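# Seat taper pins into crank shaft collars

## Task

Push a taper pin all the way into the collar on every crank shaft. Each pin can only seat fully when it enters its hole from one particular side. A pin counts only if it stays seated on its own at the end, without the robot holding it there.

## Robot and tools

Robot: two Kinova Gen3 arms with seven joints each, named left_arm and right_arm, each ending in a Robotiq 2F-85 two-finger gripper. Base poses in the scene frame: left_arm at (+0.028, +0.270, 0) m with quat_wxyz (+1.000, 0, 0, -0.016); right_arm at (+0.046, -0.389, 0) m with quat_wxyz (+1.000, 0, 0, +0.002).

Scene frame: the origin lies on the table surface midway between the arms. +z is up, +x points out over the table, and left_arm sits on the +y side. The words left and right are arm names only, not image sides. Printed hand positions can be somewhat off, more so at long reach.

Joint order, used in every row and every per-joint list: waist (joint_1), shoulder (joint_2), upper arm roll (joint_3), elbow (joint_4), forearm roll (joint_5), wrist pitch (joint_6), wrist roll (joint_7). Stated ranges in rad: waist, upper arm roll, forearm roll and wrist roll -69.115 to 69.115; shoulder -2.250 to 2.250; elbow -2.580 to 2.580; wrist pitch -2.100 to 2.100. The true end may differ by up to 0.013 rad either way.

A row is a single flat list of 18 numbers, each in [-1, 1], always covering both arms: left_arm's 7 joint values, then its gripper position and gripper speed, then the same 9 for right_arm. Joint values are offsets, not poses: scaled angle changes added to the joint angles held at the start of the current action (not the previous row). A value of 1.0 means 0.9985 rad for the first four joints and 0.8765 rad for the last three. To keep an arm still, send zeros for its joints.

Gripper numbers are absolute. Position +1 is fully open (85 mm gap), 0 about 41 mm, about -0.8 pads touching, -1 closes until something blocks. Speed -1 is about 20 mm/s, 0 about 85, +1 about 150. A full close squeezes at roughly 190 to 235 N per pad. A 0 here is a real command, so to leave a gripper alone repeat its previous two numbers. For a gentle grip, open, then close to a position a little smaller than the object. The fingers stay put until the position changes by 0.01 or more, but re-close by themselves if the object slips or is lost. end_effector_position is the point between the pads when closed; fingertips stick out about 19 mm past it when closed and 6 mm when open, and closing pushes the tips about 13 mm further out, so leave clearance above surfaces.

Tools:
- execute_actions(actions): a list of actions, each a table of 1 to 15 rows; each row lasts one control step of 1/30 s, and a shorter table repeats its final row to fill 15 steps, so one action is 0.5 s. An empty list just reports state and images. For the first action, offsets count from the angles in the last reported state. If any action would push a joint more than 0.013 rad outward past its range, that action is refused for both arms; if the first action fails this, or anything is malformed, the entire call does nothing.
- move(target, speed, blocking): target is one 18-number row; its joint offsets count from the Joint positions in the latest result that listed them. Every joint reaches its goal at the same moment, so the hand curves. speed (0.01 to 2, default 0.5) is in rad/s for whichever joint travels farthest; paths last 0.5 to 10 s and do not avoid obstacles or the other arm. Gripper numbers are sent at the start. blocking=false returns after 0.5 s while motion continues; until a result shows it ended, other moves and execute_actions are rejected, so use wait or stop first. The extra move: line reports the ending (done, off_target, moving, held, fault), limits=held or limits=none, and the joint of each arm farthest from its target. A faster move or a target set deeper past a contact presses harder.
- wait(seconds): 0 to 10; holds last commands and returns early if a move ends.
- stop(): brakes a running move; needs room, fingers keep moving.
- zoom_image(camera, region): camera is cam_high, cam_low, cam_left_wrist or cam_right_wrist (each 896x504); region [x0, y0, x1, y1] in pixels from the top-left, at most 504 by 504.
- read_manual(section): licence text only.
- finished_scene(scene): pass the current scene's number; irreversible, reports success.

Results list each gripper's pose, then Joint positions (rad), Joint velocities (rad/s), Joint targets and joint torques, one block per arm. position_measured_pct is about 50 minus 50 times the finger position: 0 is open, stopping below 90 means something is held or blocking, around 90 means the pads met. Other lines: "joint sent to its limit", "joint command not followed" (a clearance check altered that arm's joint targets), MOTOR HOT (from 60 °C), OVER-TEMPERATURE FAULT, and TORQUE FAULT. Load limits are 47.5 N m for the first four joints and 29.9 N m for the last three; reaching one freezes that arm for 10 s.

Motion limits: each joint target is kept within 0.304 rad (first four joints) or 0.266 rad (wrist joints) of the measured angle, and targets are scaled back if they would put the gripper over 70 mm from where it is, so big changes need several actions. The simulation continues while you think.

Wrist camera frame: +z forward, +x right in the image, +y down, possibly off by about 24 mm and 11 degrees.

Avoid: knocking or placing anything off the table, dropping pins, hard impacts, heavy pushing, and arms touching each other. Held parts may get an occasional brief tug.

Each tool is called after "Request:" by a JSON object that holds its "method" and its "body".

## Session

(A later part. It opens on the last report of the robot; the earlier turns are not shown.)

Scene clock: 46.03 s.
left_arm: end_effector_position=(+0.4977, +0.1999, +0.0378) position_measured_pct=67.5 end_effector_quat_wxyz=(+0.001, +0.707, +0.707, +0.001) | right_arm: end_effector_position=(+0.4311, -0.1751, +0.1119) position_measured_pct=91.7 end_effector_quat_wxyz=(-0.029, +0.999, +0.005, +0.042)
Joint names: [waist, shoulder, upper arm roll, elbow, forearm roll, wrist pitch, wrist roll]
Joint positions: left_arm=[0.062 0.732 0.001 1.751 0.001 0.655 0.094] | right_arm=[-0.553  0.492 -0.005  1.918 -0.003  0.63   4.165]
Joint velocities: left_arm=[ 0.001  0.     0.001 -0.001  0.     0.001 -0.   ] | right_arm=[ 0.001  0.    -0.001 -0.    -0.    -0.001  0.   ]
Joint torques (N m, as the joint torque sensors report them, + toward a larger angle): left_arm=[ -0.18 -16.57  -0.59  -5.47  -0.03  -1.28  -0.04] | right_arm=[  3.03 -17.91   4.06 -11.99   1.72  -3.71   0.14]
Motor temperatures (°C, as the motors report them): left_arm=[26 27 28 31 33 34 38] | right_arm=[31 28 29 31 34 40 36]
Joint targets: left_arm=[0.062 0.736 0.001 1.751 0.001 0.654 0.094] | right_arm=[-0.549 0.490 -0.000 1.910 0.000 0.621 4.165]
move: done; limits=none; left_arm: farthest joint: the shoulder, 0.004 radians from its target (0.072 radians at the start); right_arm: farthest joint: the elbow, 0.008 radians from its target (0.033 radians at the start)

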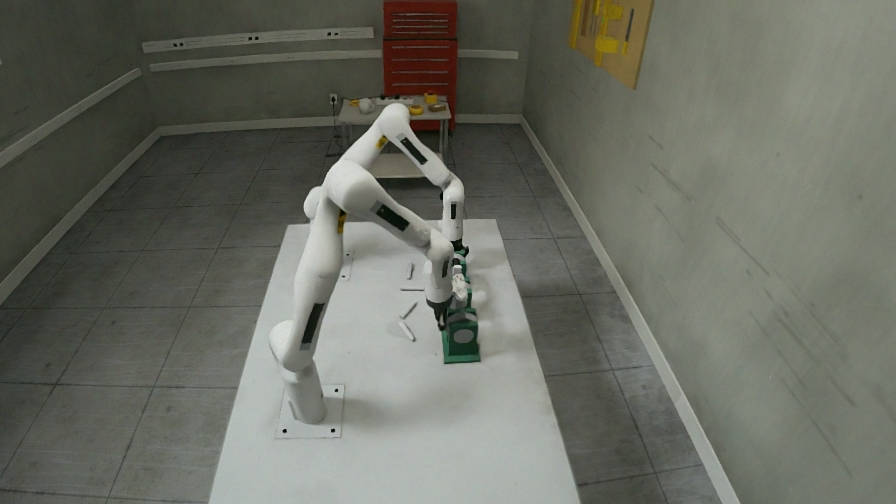

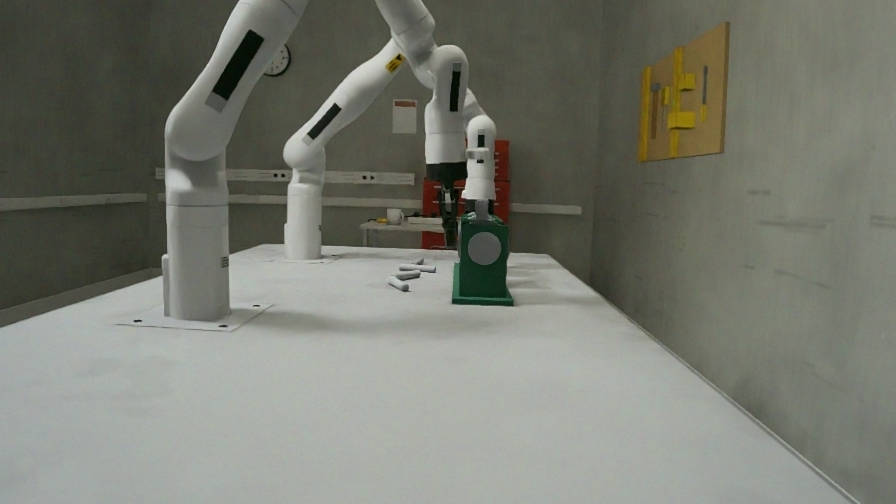

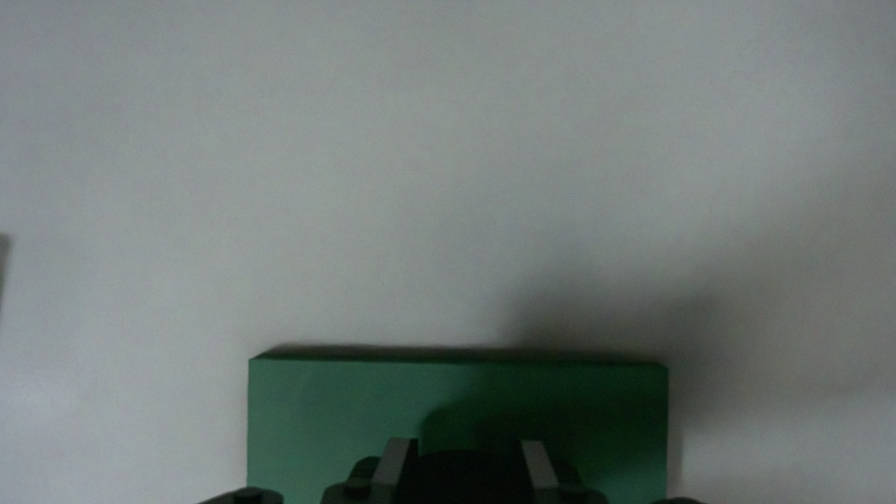

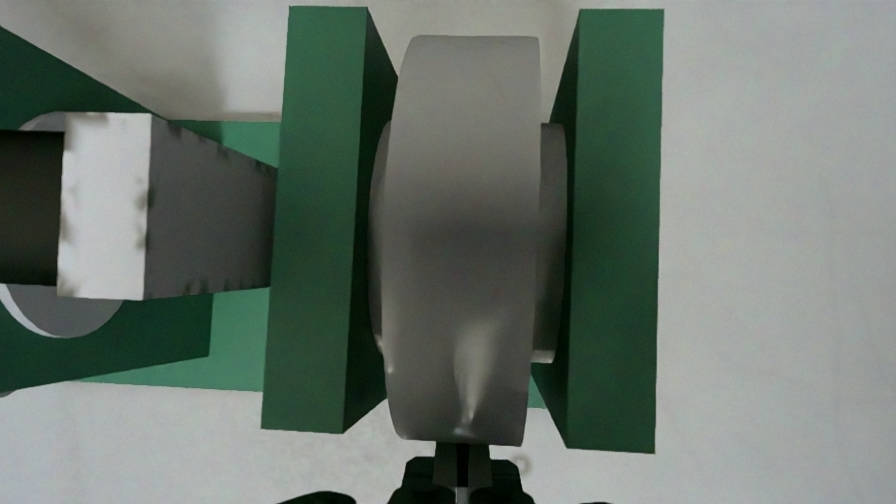

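Request:
{"method": "execute_actions", "body": {"actions": [[[0,0,0,0,0,0,0,0.2,0.5,-0.03,-0.002,0.005,0.015,0.003,0.04,-0.03,-1,1]]]}}

Request:
{"method": "move", "body": {"target": [0,-0.226,0,-0.148,0,0.43,0,0.2,0.5,-0.327,0.035,0,-0.031,0,0.056,-0.83,0.0,1], "speed": 0.9}}

Scene clock: 47.87 s.
left_arm: end_effector_position=(+0.4977, +0.1999, +0.0378) position_measured_pct=40.1 end_effector_quat_wxyz=(+0.001, +0.707, +0.707, +0.001) | right_arm: end_effector_position=(+0.4105, -0.1764, +0.1085) position_measured_pct=91.7 end_effector_quat_wxyz=(-0.015, +1.000, +0.006, +0.022)
Joint names: [waist, shoulder, upper arm roll, elbow, forearm roll, wrist pitch, wrist roll]
Joint positions: left_arm=[0.062 0.732 0.001 1.751 0.001 0.655 0.094] | right_arm=[-0.582  0.49   0.     1.933 -0.001  0.665  4.139]
Joint velocities: left_arm=[ 0.001  0.    -0.     0.    -0.    -0.001  0.   ] | right_arm=[-0.002 -0.     0.     0.     0.    -0.     0.   ]
Joint torques (N m, as the joint torque sensors report them, + toward a larger angle): left_arm=[ -0.45 -19.36  -0.01  -5.96   0.06  -0.15  -0.26] | right_arm=[  0.05 -16.3    0.75  -5.42  -0.02   0.07  -0.03]
Motor temperatures (°C, as the motors report them): left_arm=[26 27 28 31 33 34 38] | right_arm=[31 28 29 31 34 40 36]
Joint targets: left_arm=[0.062 0.732 0.001 1.751 0.001 0.655 0.094] | right_arm=[-0.583 0.490 0.000 1.933 -0.001 0.665 4.139]

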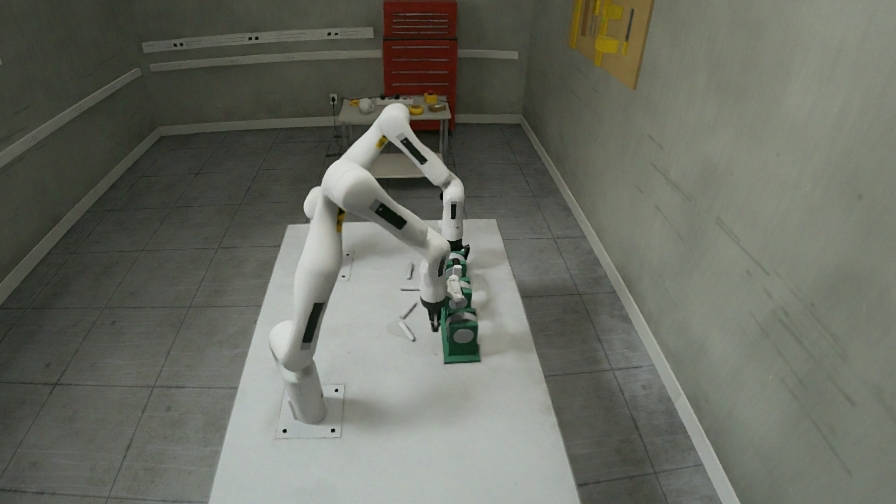

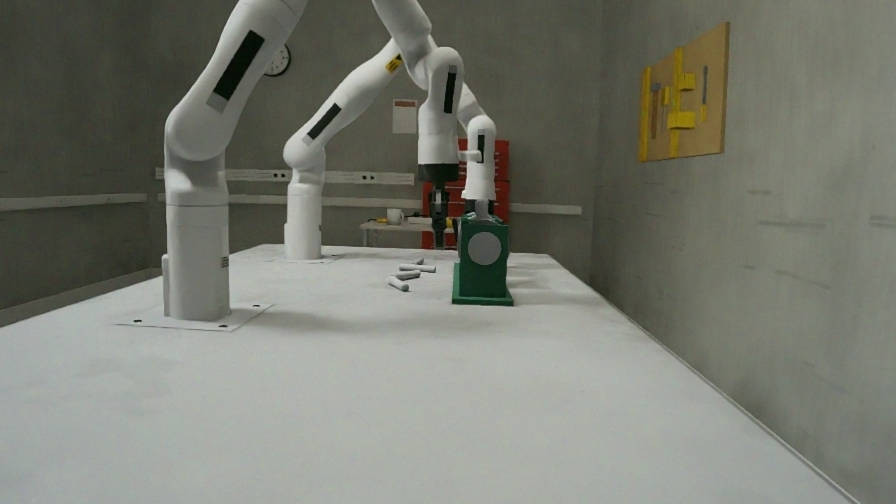

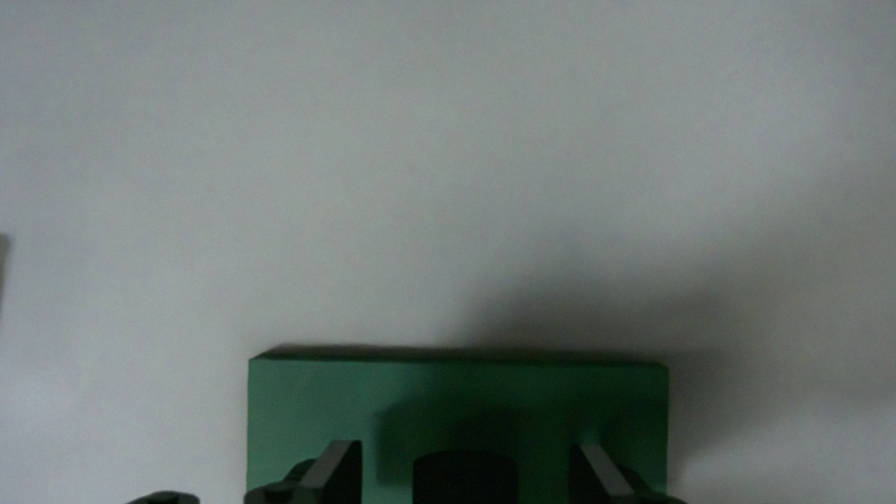

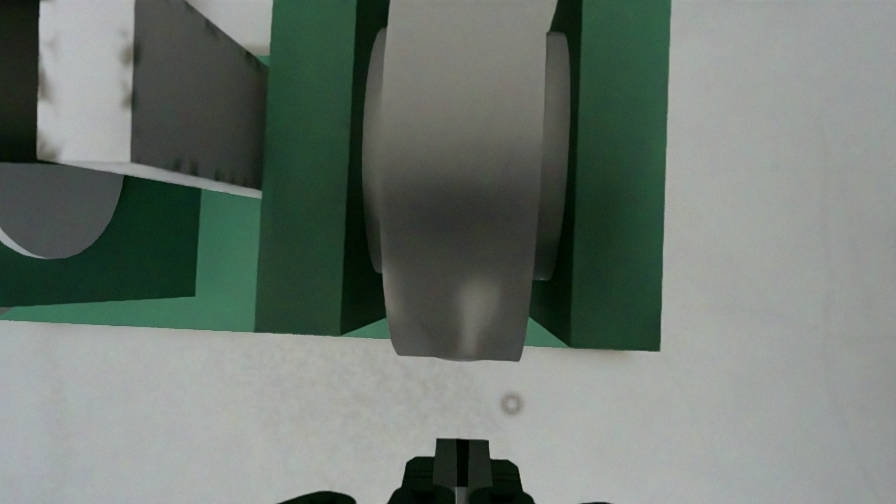

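Scene clock: 49.27 s.
left_arm: end_effector_position=(+0.4969, +0.2000, +0.1801) position_measured_pct=40.1 end_effector_quat_wxyz=(+0.000, +0.708, +0.707, -0.001) | right_arm: end_effector_position=(+0.3204, -0.0742, +0.1001) position_measured_pct=50.0 end_effector_quat_wxyz=(-0.000, +0.981, -0.194, -0.000)
Joint names: [waist, shoulder, upper arm roll, elbow, forearm roll, wrist pitch, wrist roll]
Joint positions: left_arm=[0.062 0.507 0.001 1.603 0.001 1.032 0.094] | right_arm=[-0.909  0.525  0.     1.902 -0.001  0.714  3.411]
Joint velocities: left_arm=[ 0.    -0.001  0.     0.    -0.    -0.001 -0.   ] | right_arm=[-0.003  0.001  0.001  0.     0.     0.     0.   ]
Joint torques (N m, as the joint torque sensors report them, + toward a larger angle): left_arm=[ -0.45 -17.52   0.    -8.2   -0.25  -0.16  -0.13] | right_arm=[ -0.52 -16.74   0.46  -5.72   0.1    0.01  -0.19]
Motor temperatures (°C, as the motors report them): left_arm=[26 27 28 31 33 34 38] | right_arm=[31 28 29 31 34 40 36]
Joint targets: left_arm=[0.062 0.506 0.001 1.603 0.001 1.032 0.094] | right_arm=[-0.909 0.525 0.000 1.902 -0.001 0.714 3.411]
move: done; limits=none; left_arm: farthest joint: the waist, 0.000 radians from its target (0.000 radians at the start); right_arm: farthest joint: the waist, 0.000 radians from its target (0.326 radians at the start)

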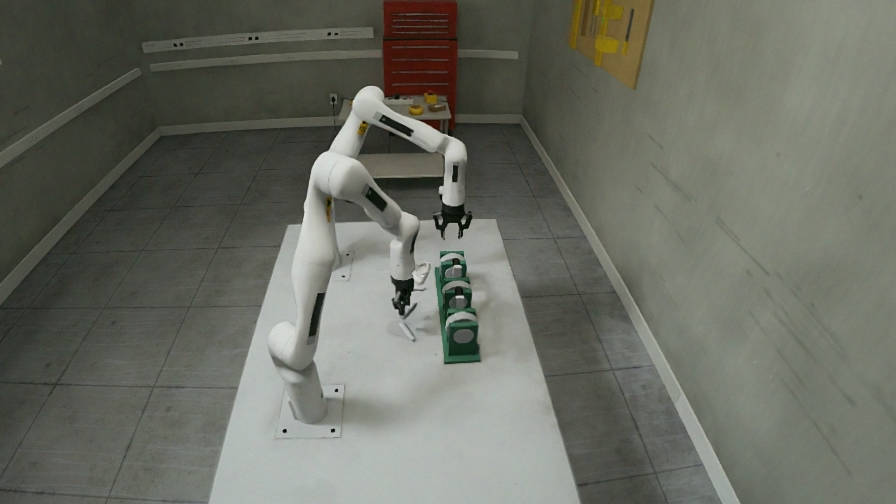

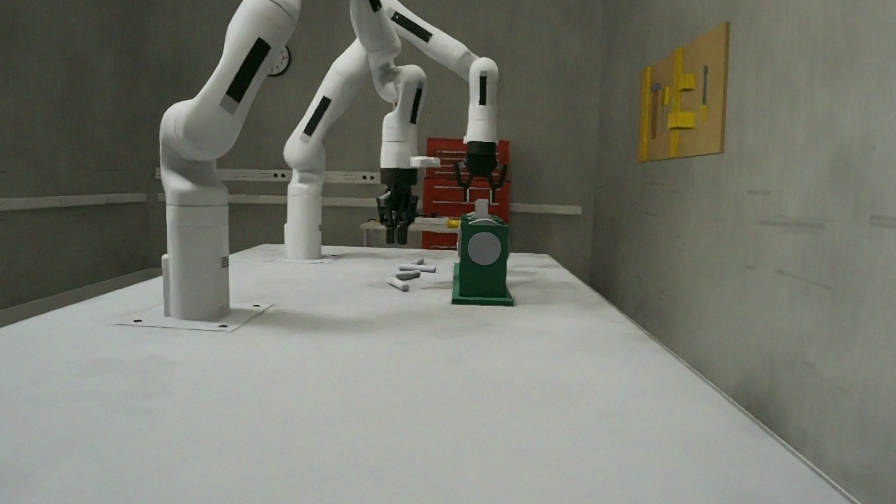

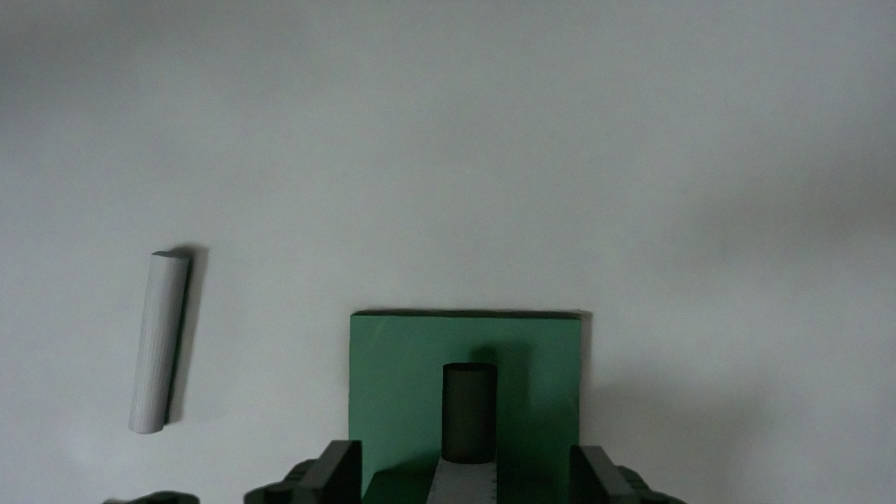

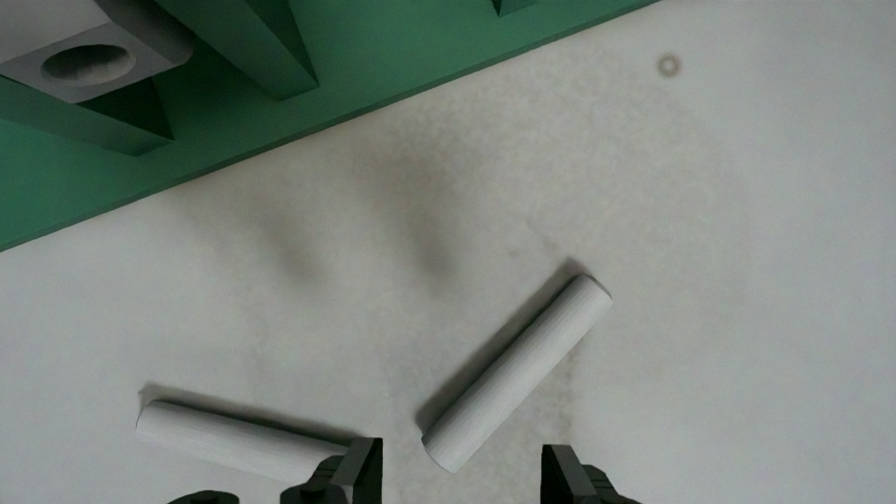

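Request:
{"method": "execute_actions", "body": {"actions": []}}

Scene clock: 50.57 s.
left_arm: end_effector_position=(+0.4970, +0.2000, +0.1801) position_measured_pct=40.1 end_effector_quat_wxyz=(+0.000, +0.708, +0.707, -0.001) | right_arm: end_effector_position=(+0.3203, -0.0742, +0.1000) position_measured_pct=50.0 end_effector_quat_wxyz=(-0.000, +0.981, -0.194, -0.000)
Joint names: [waist, shoulder, upper arm roll, elbow, forearm roll, wrist pitch, wrist roll]
Joint positions: left_arm=[0.062 0.506 0.001 1.603 0.001 1.032 0.094] | right_arm=[-0.909  0.525  0.     1.902 -0.001  0.714  3.411]
Joint velocities: left_arm=[ 0.     0.     0.001 -0.001 -0.     0.    -0.   ] | right_arm=[-0.    -0.     0.001  0.003 -0.     0.001 -0.   ]
Joint torques (N m, as the joint torque sensors report them, + toward a larger angle): left_arm=[ -0.14 -18.17   0.58  -8.27  -0.29  -0.01  -0.2 ] | right_arm=[ -0.4  -16.79   0.49  -5.8    0.4   -0.09  -0.11]
Motor temperatures (°C, as the motors report them): left_arm=[26 27 28 31 33 34 38] | right_arm=[31 28 29 31 34 40 36]
Joint targets: left_arm=[0.062 0.506 0.001 1.603 0.001 1.032 0.094] | right_arm=[-0.909 0.525 0.000 1.902 -0.001 0.714 3.411]

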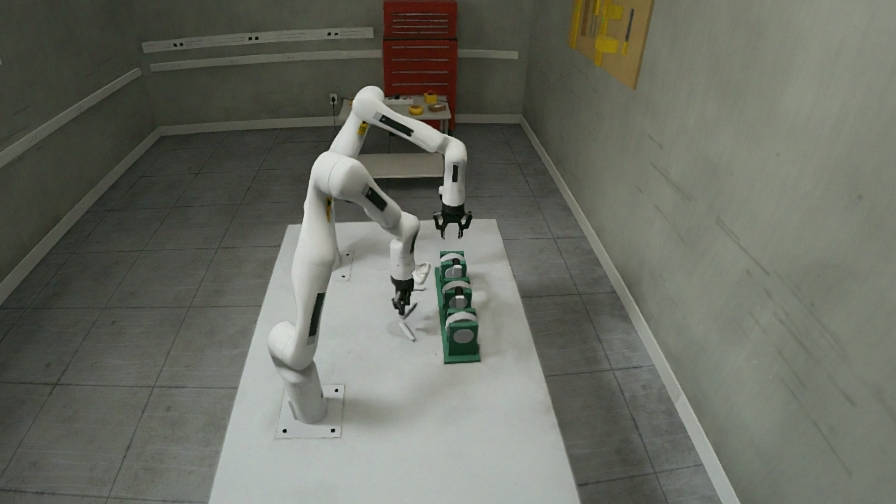

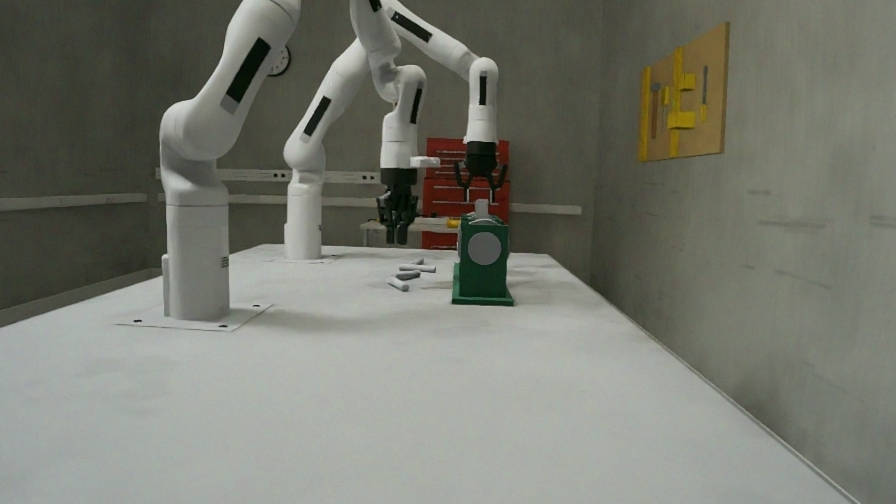

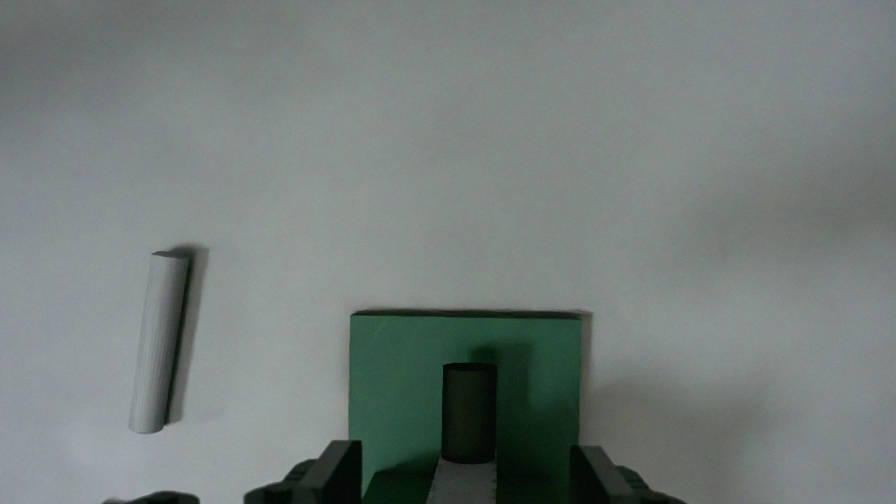

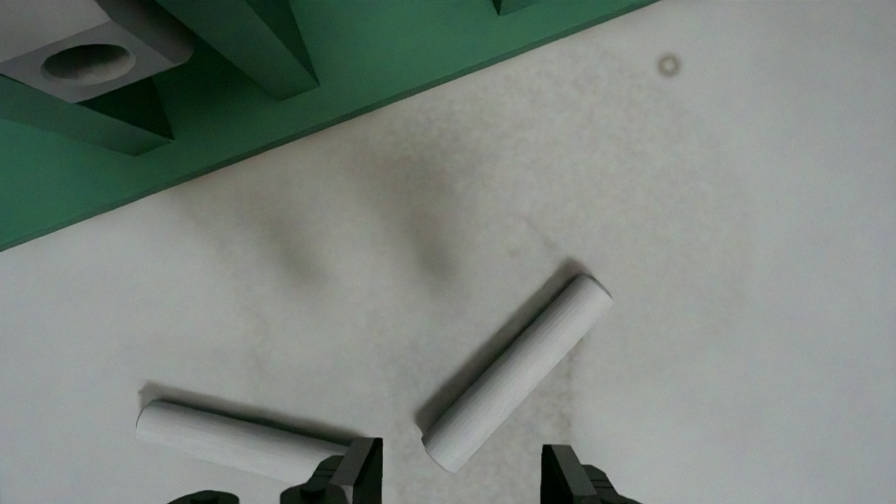

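Request:
{"method": "move", "body": {"target": [0.3115,-0.118,0,0.571,0,-0.516,-1,0,0,0,0,0,0,0,0,-0.82,0,0], "speed": 1.0}}

Request:
{"method": "move", "body": {"target": [0,0,0,0,0,0,-0.541,0,0,0,0,0,0,0,0,0,0,0], "speed": 1.0}}

Scene clock: 52.47 s.
left_arm: end_effector_position=(+0.3223, +0.1161, +0.0998) position_measured_pct=50.0 end_effector_quat_wxyz=(+0.000, +0.982, +0.190, -0.000) | right_arm: end_effector_position=(+0.3203, -0.0741, +0.1000) position_measured_pct=50.0 end_effector_quat_wxyz=(-0.000, +0.850, -0.526, -0.000)
Joint names: [waist, shoulder, upper arm roll, elbow, forearm roll, wrist pitch, wrist roll]
Joint positions: left_arm=[ 0.373  0.389  0.001  2.173  0.001  0.58  -0.783] | right_arm=[-0.909  0.525  0.     1.902 -0.001  0.714  2.693]
Joint velocities: left_arm=[ 0.002 -0.002 -0.002 -0.001 -0.     0.    -0.   ] | right_arm=[ 0.    -0.    -0.    -0.001 -0.     0.001 -0.   ]
Joint torques (N m, as the joint torque sensors report them, + toward a larger angle): left_arm=[  0.08 -13.23   0.02  -5.41  -0.15  -0.25  -0.26] | right_arm=[ -0.27 -16.6    0.34  -5.67   0.1    0.17   0.15]
Motor temperatures (°C, as the motors report them): left_arm=[26 27 28 31 33 34 38] | right_arm=[31 28 29 31 34 40 36]
Joint targets: left_arm=[0.373 0.389 0.001 2.173 0.001 0.580 -0.783] | right_arm=[-0.909 0.525 0.000 1.902 -0.001 0.714 2.693]
move: done; limits=none; left_arm: farthest joint: the shoulder, 0.001 radians from its target (0.118 radians at the start); right_arm: farthest joint: the waist, 0.000 radians from its target (0.000 radians at the start)

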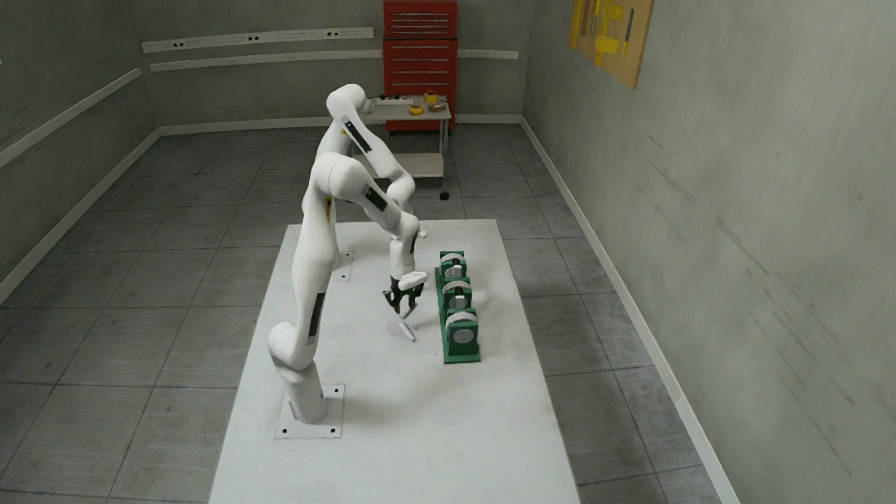

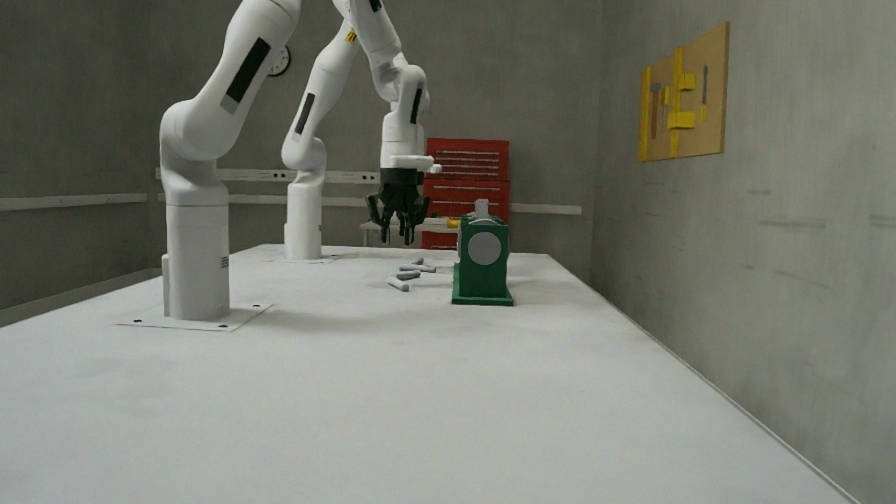

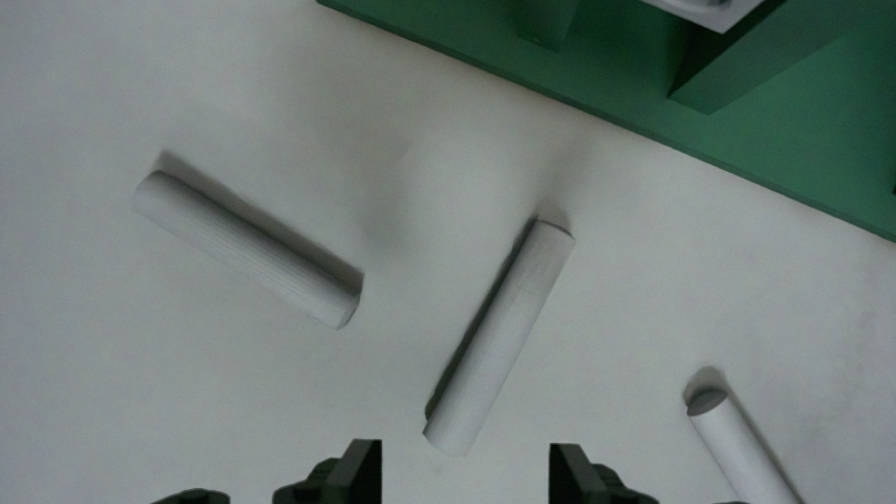

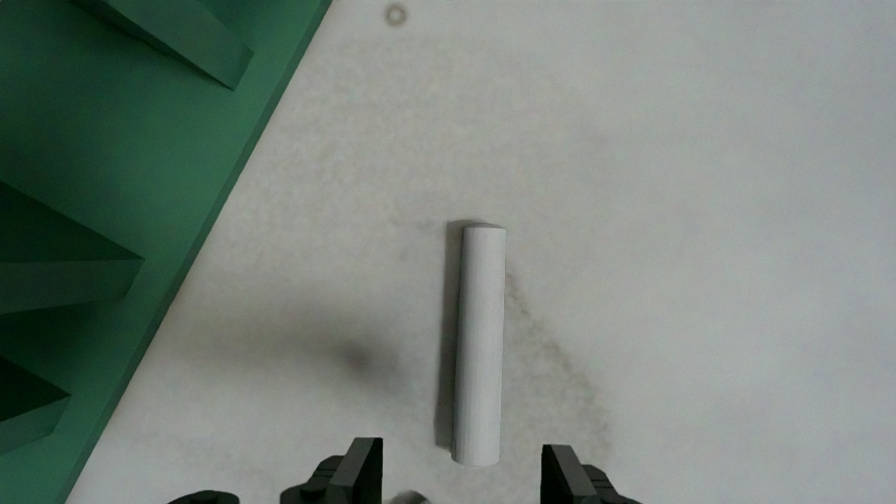

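Scene clock: 53.43 s.
left_arm: end_effector_position=(+0.3223, +0.1161, +0.0998) position_measured_pct=50.0 end_effector_quat_wxyz=(+0.000, +0.999, -0.046, -0.000) | right_arm: end_effector_position=(+0.3203, -0.0741, +0.1000) position_measured_pct=50.0 end_effector_quat_wxyz=(-0.000, +0.850, -0.526, -0.000)
Joint names: [waist, shoulder, upper arm roll, elbow, forearm roll, wrist pitch, wrist roll]
Joint positions: left_arm=[ 0.373  0.389  0.001  2.173  0.001  0.58  -1.257] | right_arm=[-0.909  0.525  0.     1.902 -0.001  0.714  2.693]
Joint velocities: left_arm=[-0.     0.001 -0.002 -0.     0.     0.001  0.   ] | right_arm=[ 0.    -0.    -0.001 -0.001 -0.     0.    -0.   ]
Joint torques (N m, as the joint torque sensors report them, + toward a larger angle): left_arm=[ -0.3  -13.09  -0.03  -5.06  -0.03  -0.09   0.03] | right_arm=[ -0.35 -16.95   0.74  -5.2   -0.19   0.25  -0.13]
Motor temperatures (°C, as the motors report them): left_arm=[26 27 28 31 33 34 38] | right_arm=[31 28 29 31 34 40 36]
Joint targets: left_arm=[0.373 0.389 0.001 2.173 0.001 0.580 -1.257] | right_arm=[-0.909 0.525 0.000 1.902 -0.001 0.714 2.693]
move: done; limits=none; left_arm: farthest joint: the waist, 0.000 radians from its target (0.000 radians at the start); right_arm: farthest joint: the waist, 0.000 radians from its target (0.000 radians at the start)

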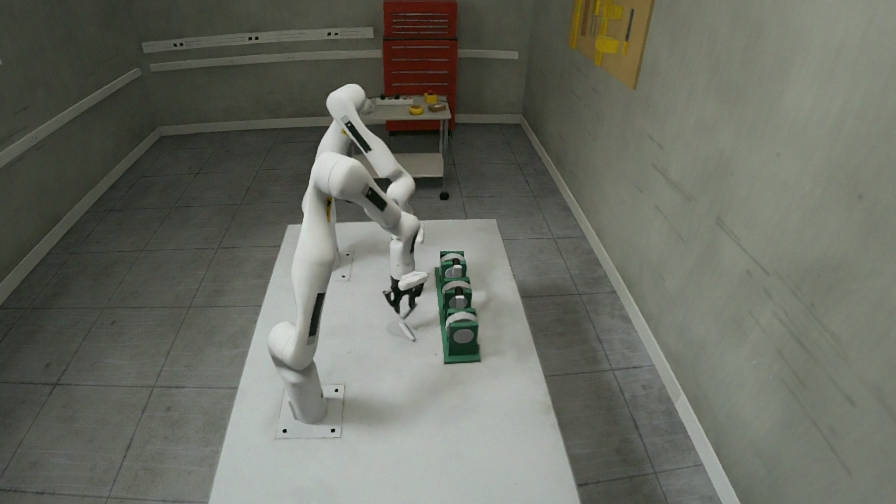

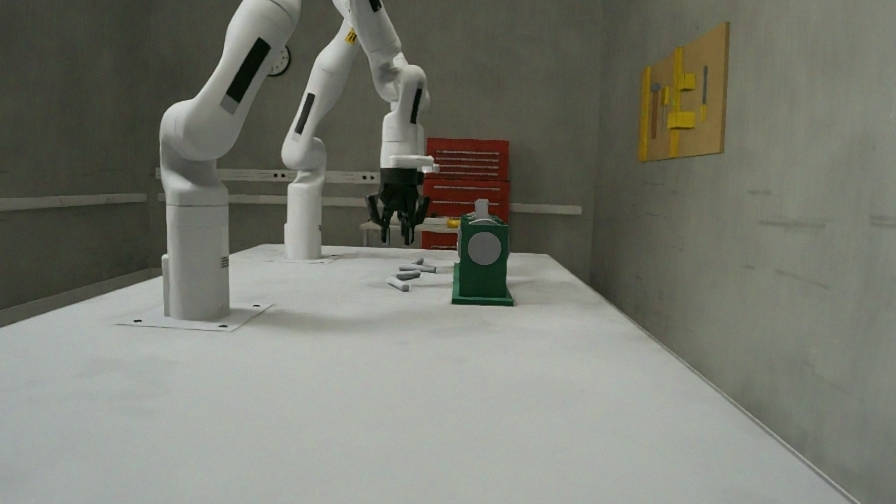

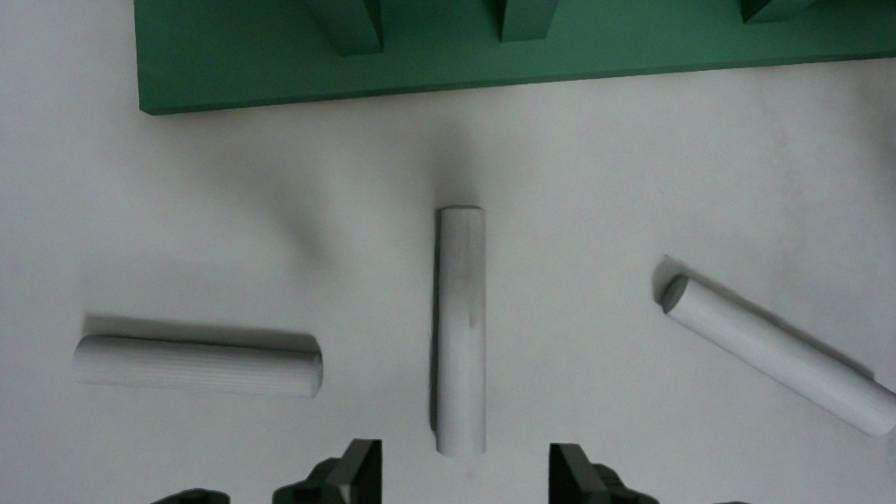

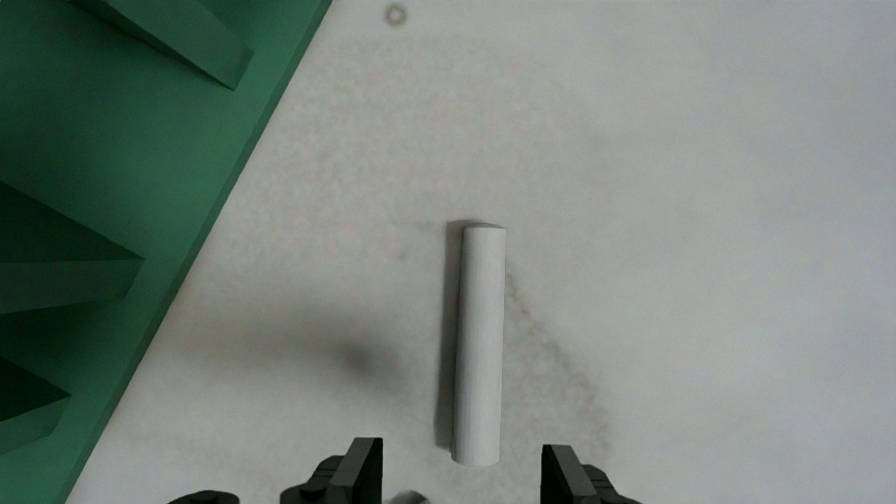

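Request:
{"method": "move", "body": {"target": [0,0.2077,0,0.0647,0,-0.311,0,0,0,-0.0043,0.159,0,0.0679,0,-0.258,-0.005,0,0], "speed": 0.4}}

Scene clock: 55.27 s.
left_arm: end_effector_position=(+0.3223, +0.1161, +0.0222) position_measured_pct=50.0 end_effector_quat_wxyz=(+0.000, +0.999, -0.046, -0.000) | right_arm: end_effector_position=(+0.3167, -0.0760, +0.0220) position_measured_pct=50.0 end_effector_quat_wxyz=(-0.000, +0.850, -0.526, -0.000)
Joint names: [waist, shoulder, upper arm roll, elbow, forearm roll, wrist pitch, wrist roll]
Joint positions: left_arm=[ 0.373  0.596  0.001  2.238  0.001  0.307 -1.257] | right_arm=[-0.913  0.684  0.     1.97  -0.001  0.488  2.688]
Joint velocities: left_arm=[ 0.001  0.003  0.001  0.     0.    -0.    -0.   ] | right_arm=[-0.     0.001 -0.003  0.001 -0.    -0.     0.   ]
Joint torques (N m, as the joint torque sensors report them, + toward a larger angle): left_arm=[ -0.29 -14.63   0.25  -3.06  -0.21  -0.21  -0.54] | right_arm=[ -0.18 -17.45   0.42  -3.96   0.2    0.27  -0.04]
Motor temperatures (°C, as the motors report them): left_arm=[26 27 28 31 33 34 38] | right_arm=[31 28 29 31 34 40 36]
Joint targets: left_arm=[0.373 0.596 0.001 2.238 0.001 0.307 -1.257] | right_arm=[-0.913 0.684 0.000 1.970 -0.001 0.488 2.688]
move: done; limits=none; left_arm: farthest joint: the shoulder, 0.001 radians from its target (0.208 radians at the start); right_arm: farthest joint: the waist, 0.000 radians from its target (0.004 radians at the start)

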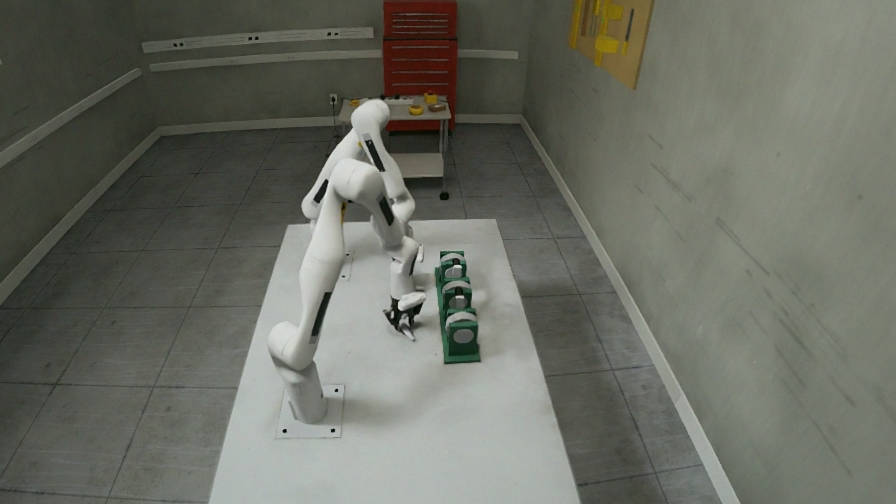

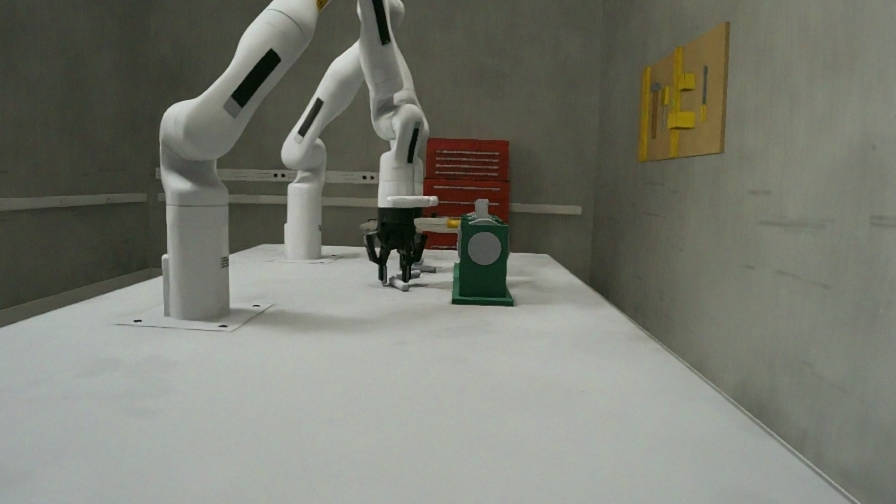

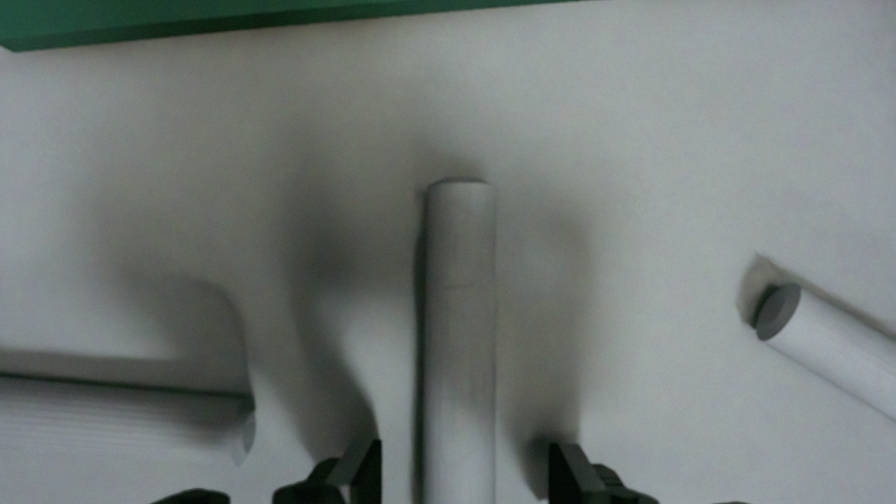

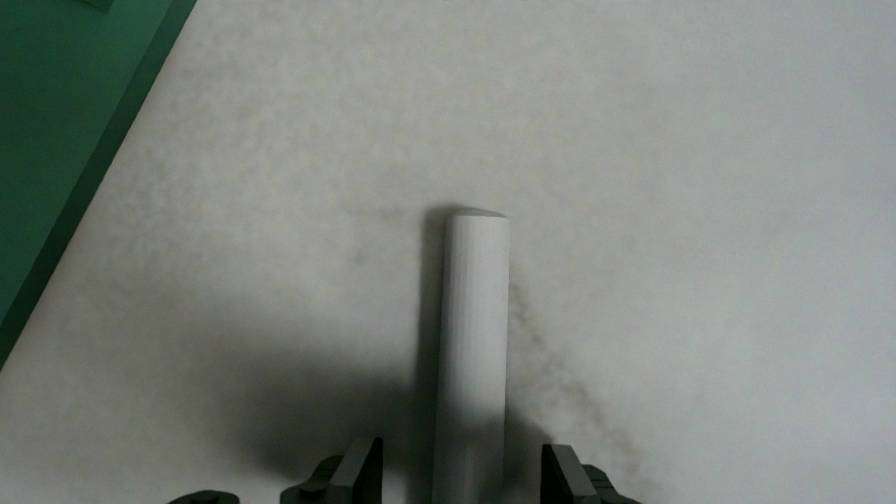

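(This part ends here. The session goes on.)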